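## Task

Plate B38 protrudes from slot 4 (slots count from 1 at the bottom; H1 has 4) of plate hotel H1. Slide it in until it rests against the back stop, so that it stays there without the robot touching it. Then release it and withdraw the gripper.

## Robot and tools

Robot: a single six-joint arm with a two-finger parallel gripper. The fingers extend along the gripper's own +z axis and separate along its y axis. The reported hand point (end_effector_position) lies midway between the finger pads, roughly 1 cm short of the tips.

Frame: all poses are in the scene frame. Its origin sits on the table surface under the arm base; +z is up, +x points forward from the base, and +y is to the left when facing +x. The base may be slightly tilted, and the printed hand position can be somewhat wrong, more so when reaching far.

A row is 8 plain numbers: x, y, z (metres, absolute position in the scene frame), qw, qx, qy, qz (absolute orientation quaternion, w first, scene frame), then opening. Opening ranges -1 (closed) to +1 (fully open, 0.094 m). Each row is therefore an absolute pose plus a gripper command, not an offset. To hold an orientation steady, repeat the wanted quaternion in every row rather than copying the possibly drifted one from the last result.

Tools:
- execute_actions(actions, pictures): actions is a list holding one item or nothing. An empty list just reports the state (with pictures). {"rows": [[8 numbers], ...], "steps": n} runs up to 15 rows for n control steps (1 to 15, default 15, each 1/30 s); one row per step, the last one repeated if rows run out. A rows action needs at least 8 steps. {"steps": n} without rows is a wait of up to 300 steps counted from the previous result, so thinking time is included. pictures true adds camera images. A rejected call moves nothing; calls are rejected if any target lies more than 0.6 m from the last reported position along any gripper axis.
- move(target, speed): target is one 8-number row as above, an absolute pose. The gripper follows a straight-line path there, lasting 0.5 to 10 s (cut off at 10 s). speed is the path's top speed in m/s, 0.002 to 0.5, default 0.25; rotation limited to twice that in rad/s. The opening is applied at the start. The path ignores obstacles, the hand lags and may overshoot speed, especially with the arm nearly extended. The result adds a move: line with the ending (done, off_target, moving, held, fault) and active limits (paced = pose was clipped; held = a check blocked steps, after which motion may jump quickly), plus distance to target.
- wait(seconds): 0 to 10 s of simulation with no new command.
- zoom_image(camera, region): magnifies part of the latest image from cam_high (504x504), cam_low (504x504) or cam_wrist (616x616, fisheye). region is [x0, y0, x1, y1] pixels from the top-left, at most 504 by 504.
Irreversible; call only once the plate stays seated with the gripper away.

Controller behaviour: every step the commanded pose is limited to 70 mm and 16 degrees from the measured one, and damped inverse kinematics favours position over orientation. Joint friction can leave the hand up to about 31 mm from the command, and tiny commands may not move it at all. Each action's result is captured 8 steps before it ends; those remaining steps run while the next reply is being written. After an action the arm continues only to the last clipped pose, so long moves may need follow-up commands. The Hand target line (present only when nothing is kept back) shows where the controller is heading. The simulation keeps running while replies are written.

Result lines: the state gives end_effector_position and end_effector_quat_wxyz. Joint positions and velocities list waist, shoulder, elbow, wrist pitch, wrist yaw, wrist roll (rad, rad/s) and then the finger gap (m, m/s). Ranges: waist -2.618 to 3.054, shoulder 0.000 to 3.142, elbow 0.000 to 3.142, wrist pitch -1.571 to 1.571, wrist yaw -1.571 to 1.571, wrist roll -2.094 to 2.094. grip_measured is the finger opening on the command scale, with a constant error up to about 1 mm. Joint torques follow the joint order, carry offsets and noise, and are nonzero in free air. pose unreachable and HELD mark steps where the clearance check altered or blocked the command (a mount under the base counts as arm). FAULT and OVER-TEMPERATURE FAULT lines mark stops; MOTOR HOT warns from 75 °C, 90 °C pauses the arm for 10 s, 100 °C drops it.

Pushing advice: a plate only needs a push, not a grasp; fingers closed or nearly closed make a compact pusher. Approach the plate's protruding edge slowly at slot height, push along the slot direction until the plate stops at the back, then back off and lift clear. Contact force grows with speed and with how far beyond contact the target lies, so use low speed and targets only slightly past the back stop. Avoid slamming, hard shoves, hitting the hotel or neighbouring plates, and never knock anything off the table. Occasional brief disturbances may push loose objects; check the cameras before finishing.

Each tool is called after "Request:" as name(argument=value, ...), one argument or row to a line, values as JSON.

## Session

Request:
execute_actions(
  actions=[],
)

Scene clock: 0.00 s of 7200.00 s.
end_effector_position=(+0.2187, +0.4623, +0.2934) grip_measured=+1.000 end_effector_quat_wxyz=(+0.624, -0.589, +0.312, -0.407)
Joint positions: [ 1.258  1.179  0.643  1.213  0.835 -1.453  0.094]
Joint velocities: [-0.012  0.002  0.007  0.022 -0.022  0.051  0.   ]
Joint torques (N m, as the arm reports them, + toward a larger angle): no reading
Hand target: +0.219, +0.462, +0.293; +0.624, -0.589, +0.312, -0.407

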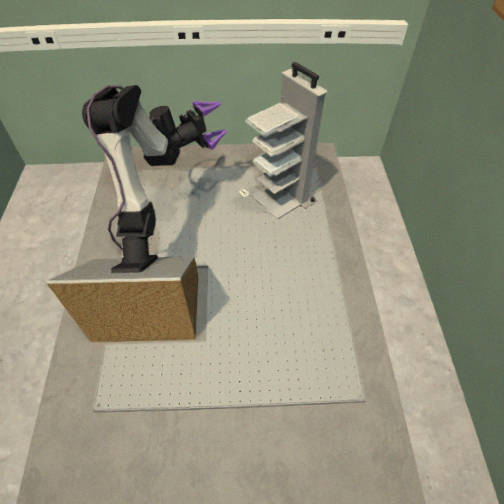

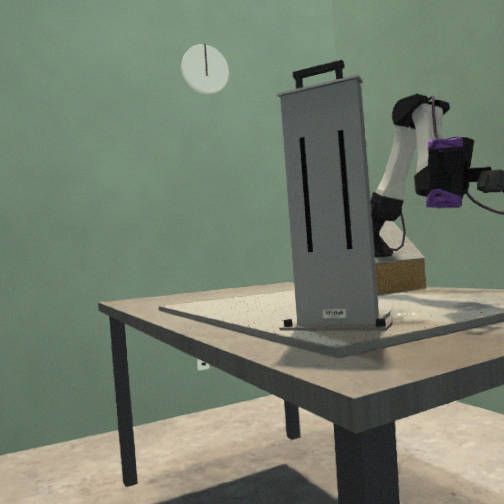

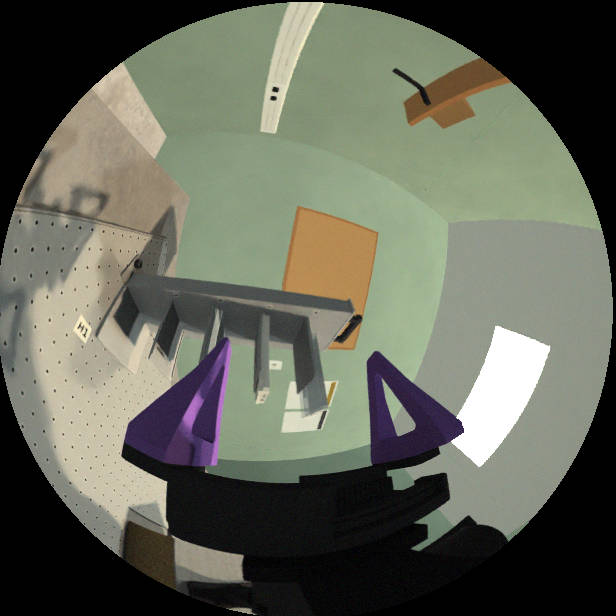

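Request:
zoom_image(
  camera="cam_high",
  region=[140, 50, 350, 240],
)

Request:
zoom_image(
  camera="cam_wrist",
  region=[60, 230, 400, 480],
)

Region (140, 50, 350, 240) of cam_high's 504x504 image, scaled by 2.400, with more detail than that image has; it fills the top 456 rows of this view, and the rest is white.

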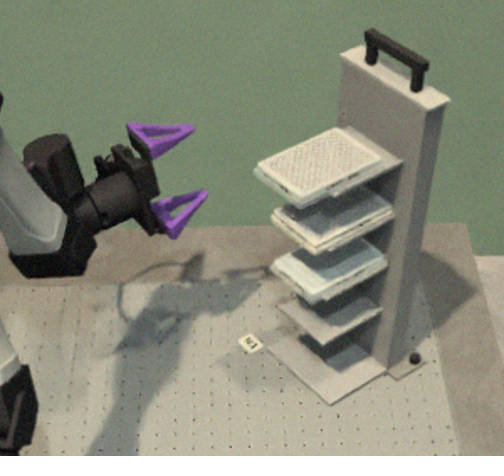

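Region (60, 230, 400, 480) of cam_wrist's 616x616 image, scaled by 1.482, with more detail than that image has; it fills the top 371 rows of this view, and the rest is white.

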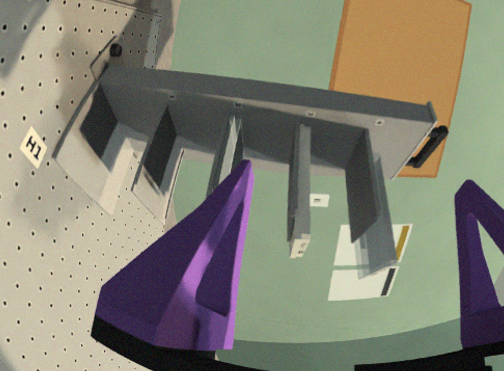

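Request:
move(
  target=[0.2,0.3,0.36,0.653,-0.271,0.653,0.271,-1],
)

Scene clock: 5.23 s of 7200.00 s.
end_effector_position=(+0.1944, +0.3074, +0.3673) grip_measured=-0.983 end_effector_quat_wxyz=(+0.655, -0.275, +0.647, +0.276)
Joint positions: [ 0.064  0.253  0.15   0.723 -0.479  0.923  0.001]
Joint velocities: [ 0.012  0.007 -0.017 -0.051 -0.022  0.007  0.   ]
Joint torques (N m, as the arm reports them, + toward a larger angle): [-0.98  2.38  4.16  1.46  0.61  0.16]
Hand target: +0.200, +0.299, +0.361; +0.654, -0.266, +0.654, +0.273
Off the commanded pose: 0.012 m, 1 deg.
Kept back: nothing.
move: off_target

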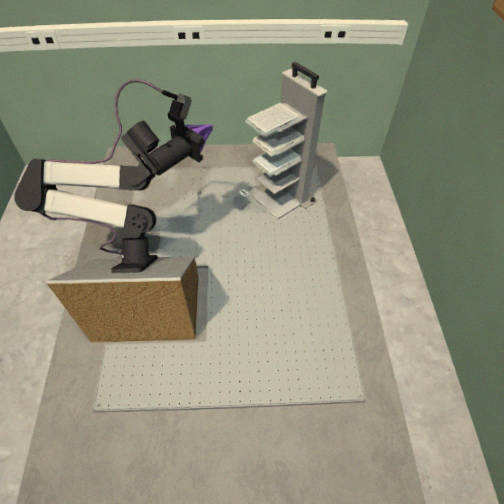

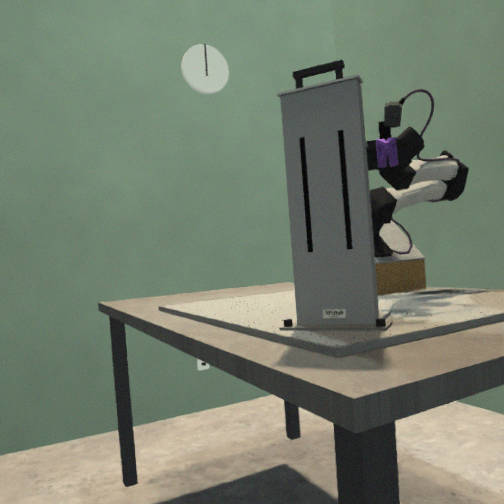

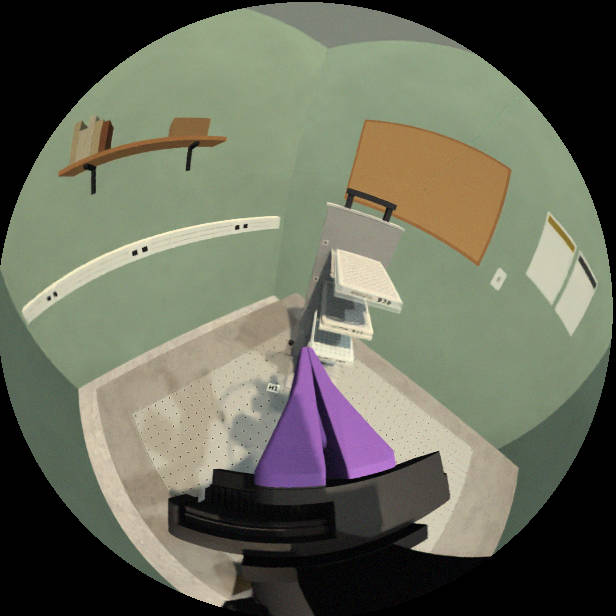

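Request:
move(
  target=[0.29,0.26,0.35,0.653,-0.271,0.653,0.271,-0.3],
)

Request:
zoom_image(
  camera="cam_high",
  region=[140, 50, 350, 240],
)

Scene clock: 6.80 s of 7200.00 s.
end_effector_position=(+0.2847, +0.2561, +0.3420) grip_measured=-0.302 end_effector_quat_wxyz=(+0.644, -0.249, +0.679, +0.248)
Joint positions: [-0.084  1.148  0.138  1.56  -0.602  0.977  0.033]
Joint velocities: [-0.002 -0.002 -0.007  0.066 -0.051 -0.007 -0.001]
Joint torques (N m, as the arm reports them, + toward a larger angle): [-4.    0.22  7.12  1.32  0.61  0.13]
Hand target: +0.287, +0.260, +0.351; +0.651, -0.256, +0.670, +0.249
Off the commanded pose: 0.010 m, 5 deg.
joint sent to its limit — the command would take joint 4 (wrist pitch) past its upper limit, so that joint was sent only as far as its limit.
Kept back: nothing.
move: off_target

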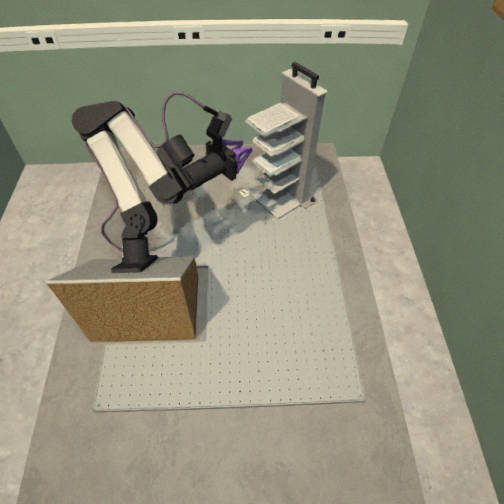

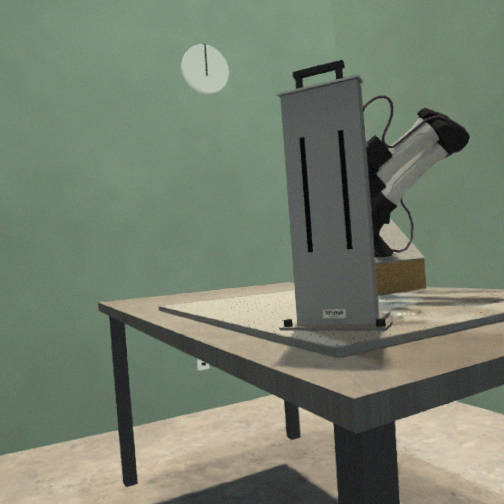

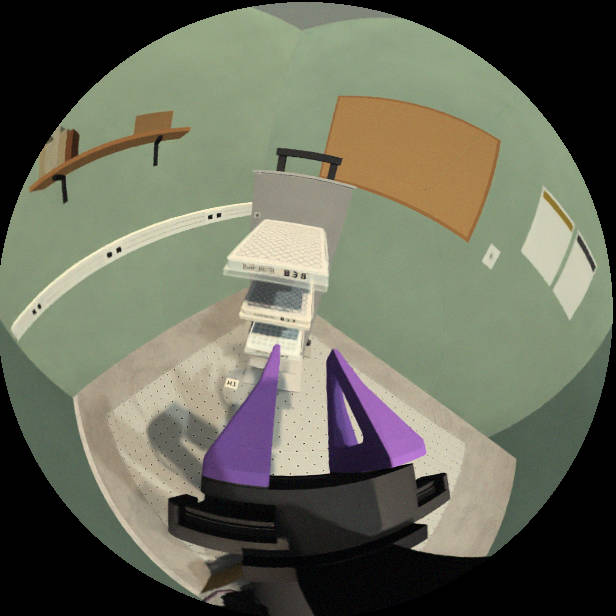

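Region (140, 50, 350, 240) of cam_high's 504x504 image, scaled by 2.400, with more detail than that image has; it fills the top 456 rows of this view, and the rest is white.

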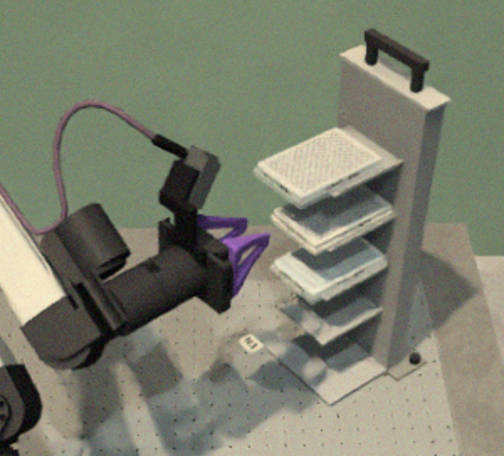

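Request:
move(
  target=[0.287,0.30,0.365,0.516,-0.233,0.81,0.148,-0.3],
  speed=0.15,
)

Request:
zoom_image(
  camera="cam_high",
  region=[190, 70, 330, 190],
)

Scene clock: 9.57 s of 7200.00 s.
end_effector_position=(+0.2906, +0.2902, +0.3528) grip_measured=-0.302 end_effector_quat_wxyz=(+0.506, -0.220, +0.820, +0.151)
Joint positions: [-0.134  0.793  0.617  0.205 -0.842  0.693  0.033]
Joint velocities: [-0.007  0.007 -0.007  0.007 -0.037  0.066  0.   ]
Joint torques (N m, as the arm reports them, + toward a larger angle): [-2.9  -0.07  8.99  1.48  0.45  0.02]
Hand target: +0.289, +0.299, +0.365; +0.517, -0.234, +0.810, +0.149
Off the commanded pose: 0.016 m, 2 deg.
Kept back: nothing.
move: off_target

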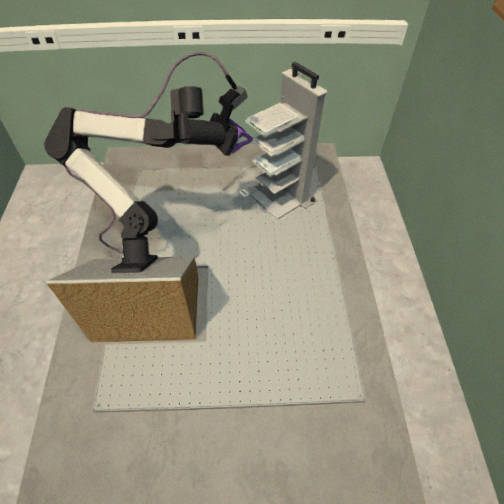

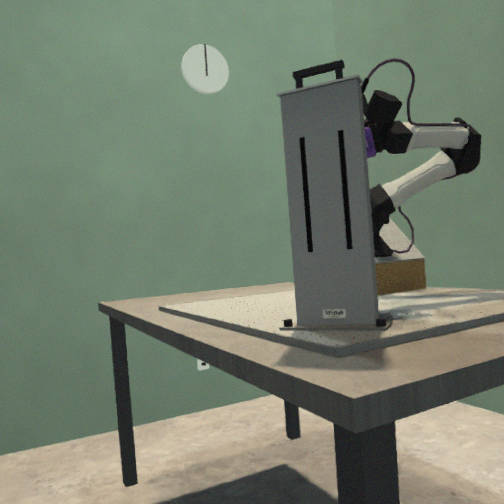

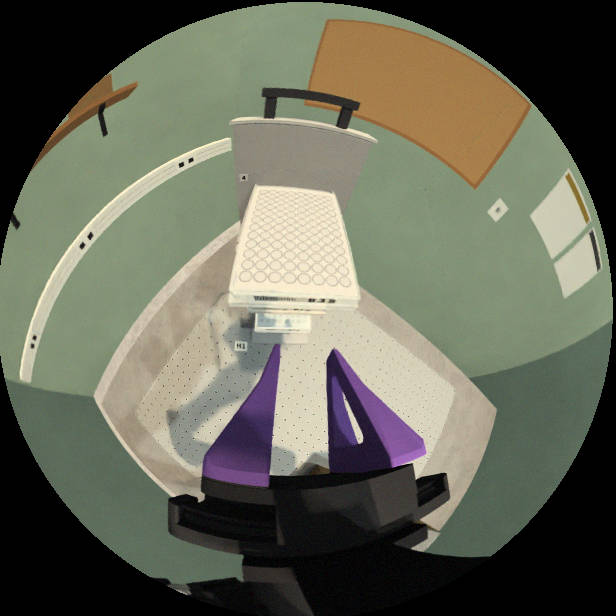

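Region (190, 70, 330, 190) of cam_high's 504x504 image, scaled by 3.600, with more detail than that image has; it fills the top 432 rows of this view, and the rest is white.

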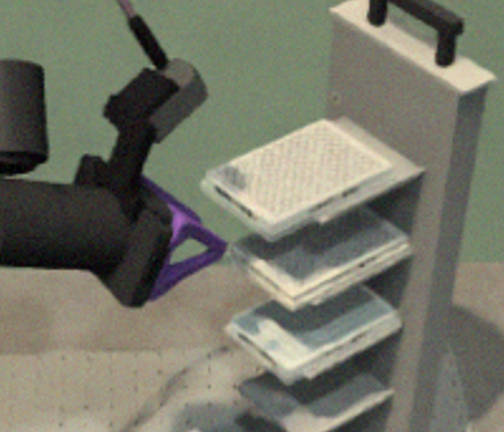

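Request:
move(
  target=[0.303,0.311,0.372,0.516,-0.233,0.81,0.148,-0.3],
  speed=0.04,
)

Request:
zoom_image(
  camera="cam_high",
  region=[190, 70, 330, 190],
)

Request:
zoom_image(
  camera="cam_wrist",
  region=[200, 220, 420, 420],
)

Scene clock: 10.97 s of 7200.00 s.
end_effector_position=(+0.2998, +0.3041, +0.3669) grip_measured=-0.302 end_effector_quat_wxyz=(+0.513, -0.228, +0.814, +0.149)
Joint positions: [-0.122  0.84   0.693  0.196 -0.824  0.688  0.033]
Joint velocities: [-0.002  0.012  0.002 -0.066 -0.007 -0.051 -0.001]
Joint torques (N m, as the arm reports them, + toward a larger angle): [-1.19  1.31  8.86  1.41  0.57  0.02]
Hand target: +0.303, +0.311, +0.372; +0.516, -0.233, +0.811, +0.148
Off the commanded pose: 0.009 m, 1 deg.
Kept back: nothing.
move: done

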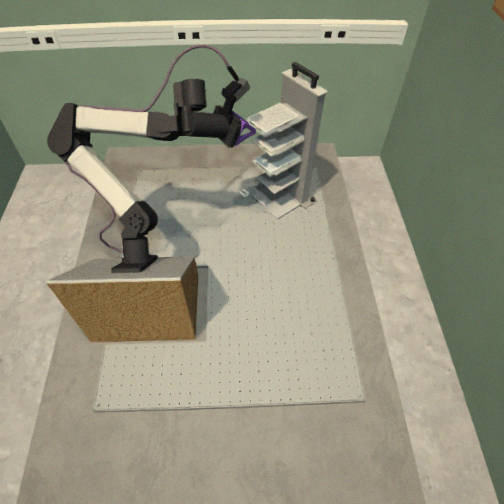

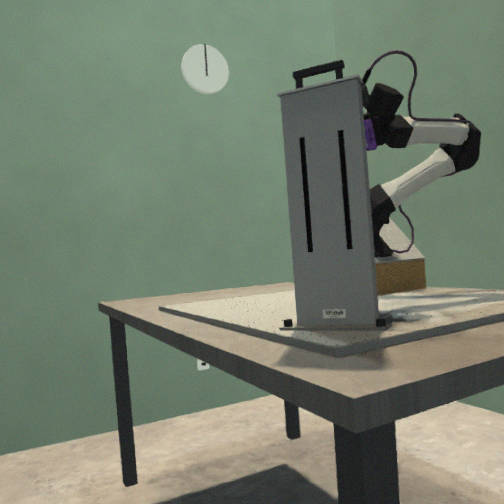

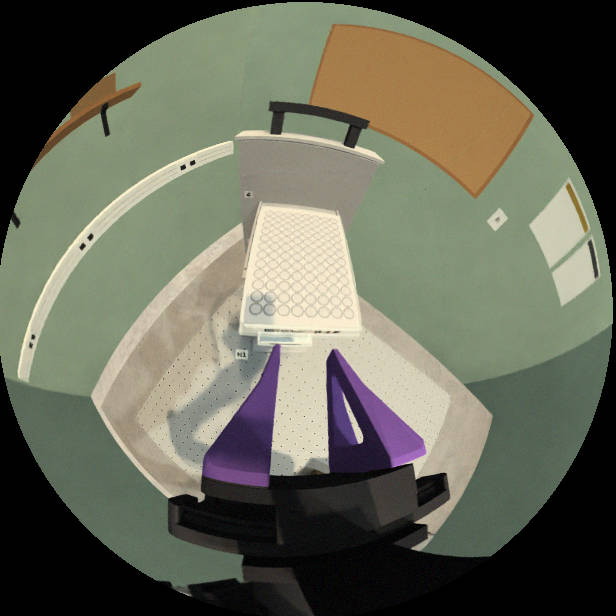

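Region (190, 70, 330, 190) of cam_high's 504x504 image, scaled by 3.600, with more detail than that image has; it fills the top 432 rows of this view, and the rest is white.

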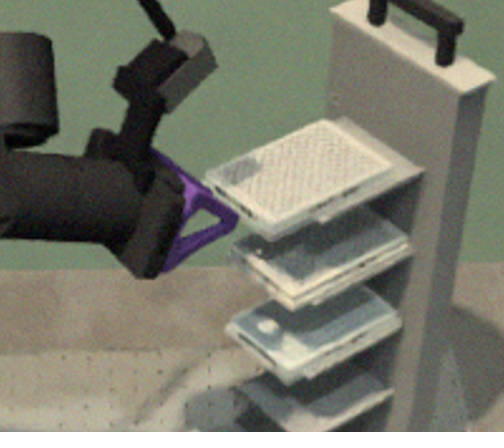

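Region (200, 220, 420, 420) of cam_wrist's 616x616 image, scaled by 2.291, with more detail than that image has; it fills the top 458 rows of this view, and the rest is white.

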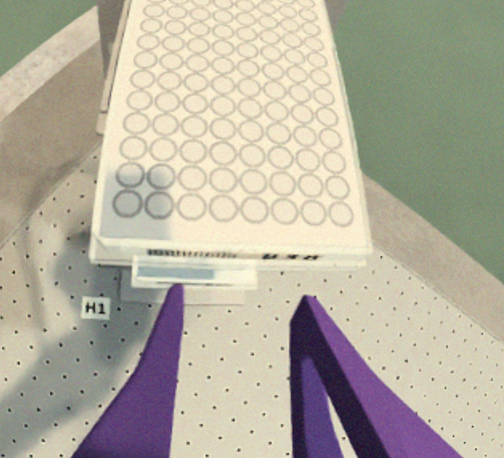

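Request:
move(
  target=[0.33,0.328,0.371,0.516,-0.233,0.81,0.148,-0.3],
  speed=0.02,
)

Request:
zoom_image(
  camera="cam_high",
  region=[190, 70, 330, 190],
)

Scene clock: 14.03 s of 7200.00 s.
end_effector_position=(+0.3262, +0.3169, +0.3620) grip_measured=-0.302 end_effector_quat_wxyz=(+0.506, -0.219, +0.821, +0.147)
Joint positions: [-0.041  0.959  0.78   0.197 -0.745  0.68   0.033]
Joint velocities: [-0.002 -0.012 -0.002  0.066  0.007 -0.007  0.   ]
Joint torques (N m, as the arm reports them, + toward a larger angle): [-1.99  0.19  9.16  1.82  0.64  0.  ]
Hand target: +0.330, +0.327, +0.371; +0.516, -0.233, +0.811, +0.148
Off the commanded pose: 0.015 m, 2 deg.
Kept back: nothing.
move: off_target

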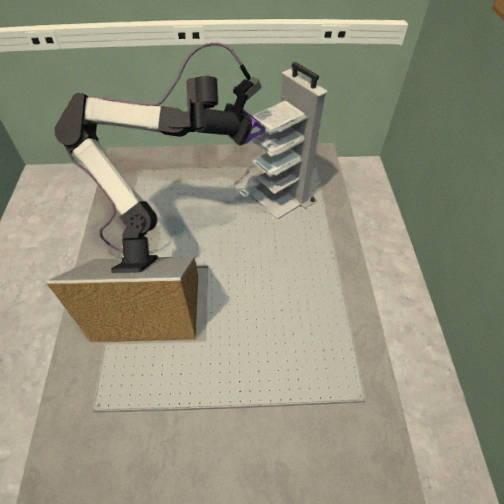

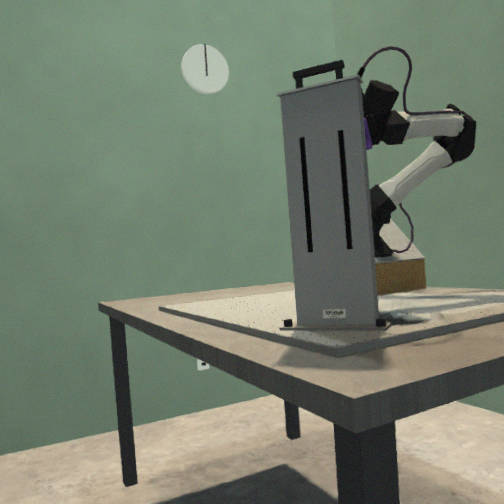

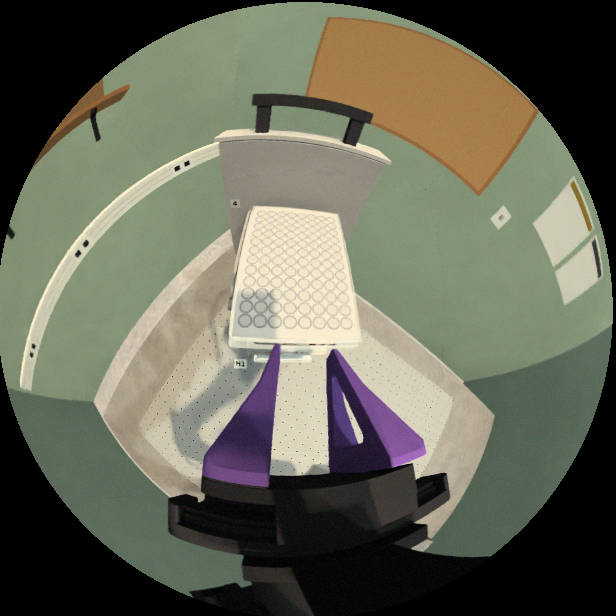

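Region (190, 70, 330, 190) of cam_high's 504x504 image, scaled by 3.600, with more detail than that image has; it fills the top 432 rows of this view, and the rest is white.

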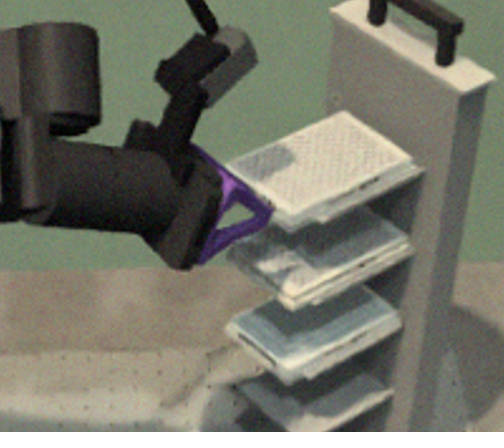

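Pushing works; a little more.

Request:
move(
  target=[0.345,0.342,0.375,0.516,-0.233,0.81,0.148,-0.3],
  speed=0.02,
)

Request:
zoom_image(
  camera="cam_high",
  region=[190, 70, 330, 190],
)

Scene clock: 16.20 s of 7200.00 s.
end_effector_position=(+0.3344, +0.3209, +0.3622) grip_measured=-0.302 end_effector_quat_wxyz=(+0.499, -0.209, +0.829, +0.142)
Joint positions: [-0.026  0.997  0.836  0.142 -0.729  0.674  0.033]
Joint velocities: [-0.017  0.007 -0.007 -0.051 -0.022 -0.051  0.   ]
Joint torques (N m, as the arm reports them, + toward a larger angle): [-0.35  1.38 10.6   2.3   0.79  0.04]
Hand target: +0.343, +0.341, +0.375; +0.516, -0.233, +0.811, +0.149
Off the commanded pose: 0.027 m, 4 deg.
Kept back: nothing.
move: off_target

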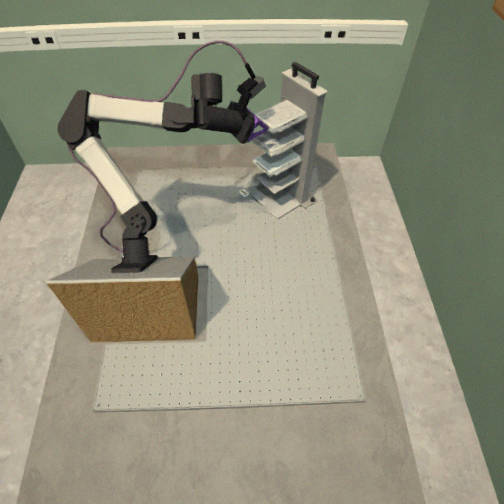

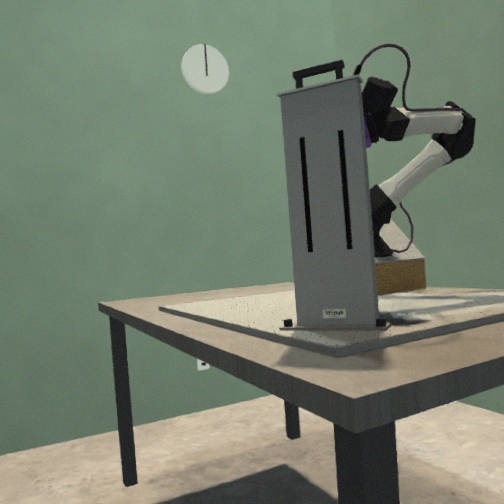

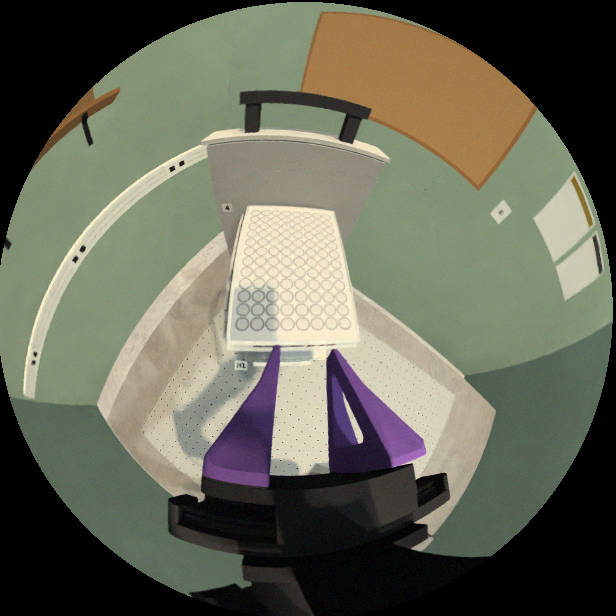

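Region (190, 70, 330, 190) of cam_high's 504x504 image, scaled by 3.600, with more detail than that image has; it fills the top 432 rows of this view, and the rest is white.

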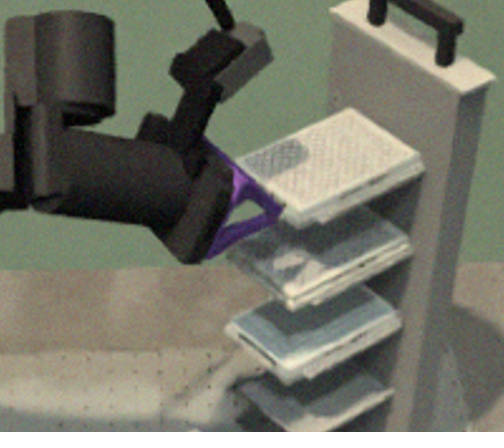

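Request:
move(
  target=[0.24,0.265,0.365,0.516,-0.233,0.81,0.148,-0.3],
  speed=0.15,
)

Request:
zoom_image(
  camera="cam_high",
  region=[190, 70, 330, 190],
)

Scene clock: 17.83 s of 7200.00 s.
end_effector_position=(+0.2412, +0.2705, +0.3682) grip_measured=-0.302 end_effector_quat_wxyz=(+0.514, -0.235, +0.811, +0.150)
Joint positions: [-0.4    0.573  0.531  0.134 -1.107  0.72   0.033]
Joint velocities: [-0.007  0.007  0.002 -0.022 -0.051 -0.007  0.   ]
Joint torques (N m, as the arm reports them, + toward a larger angle): [-2.12  1.55  3.62  1.37  0.48  0.16]
Hand target: +0.240, +0.266, +0.366; +0.517, -0.232, +0.810, +0.149
Off the commanded pose: 0.006 m, 0 deg.
Kept back: nothing.
move: done

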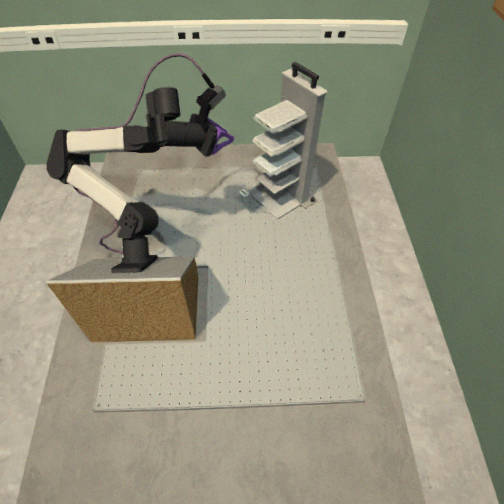

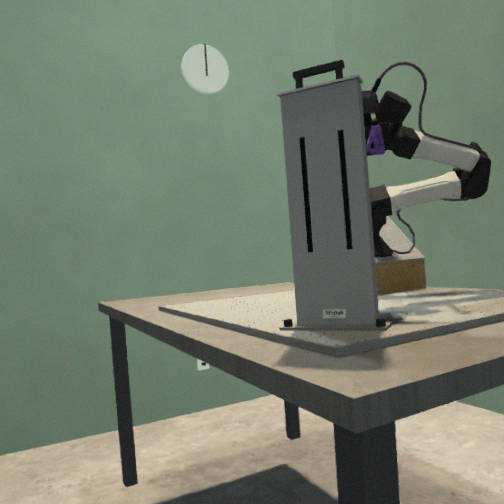

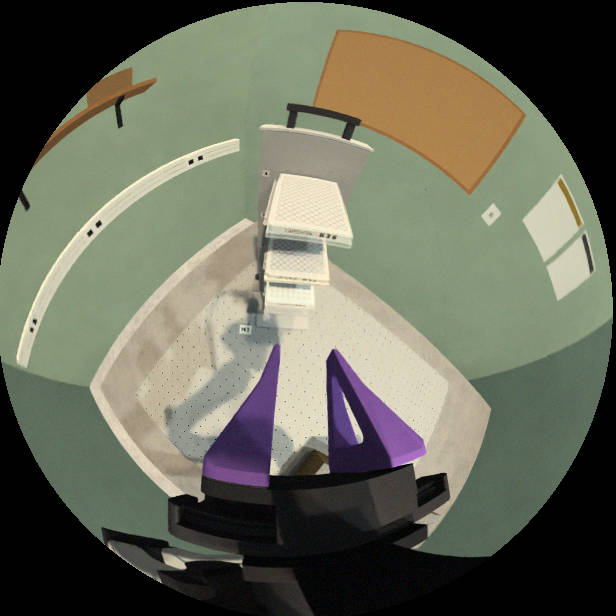

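Region (190, 70, 330, 190) of cam_high's 504x504 image, scaled by 3.600, with more detail than that image has; it fills the top 432 rows of this view, and the rest is white.

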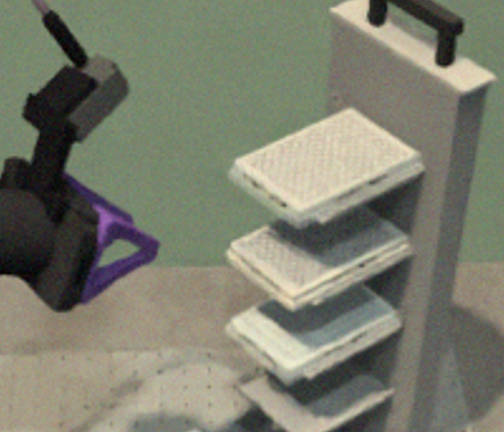

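Request:
finished_scene(
  scene=1,
)

The scene is finished: the task was done.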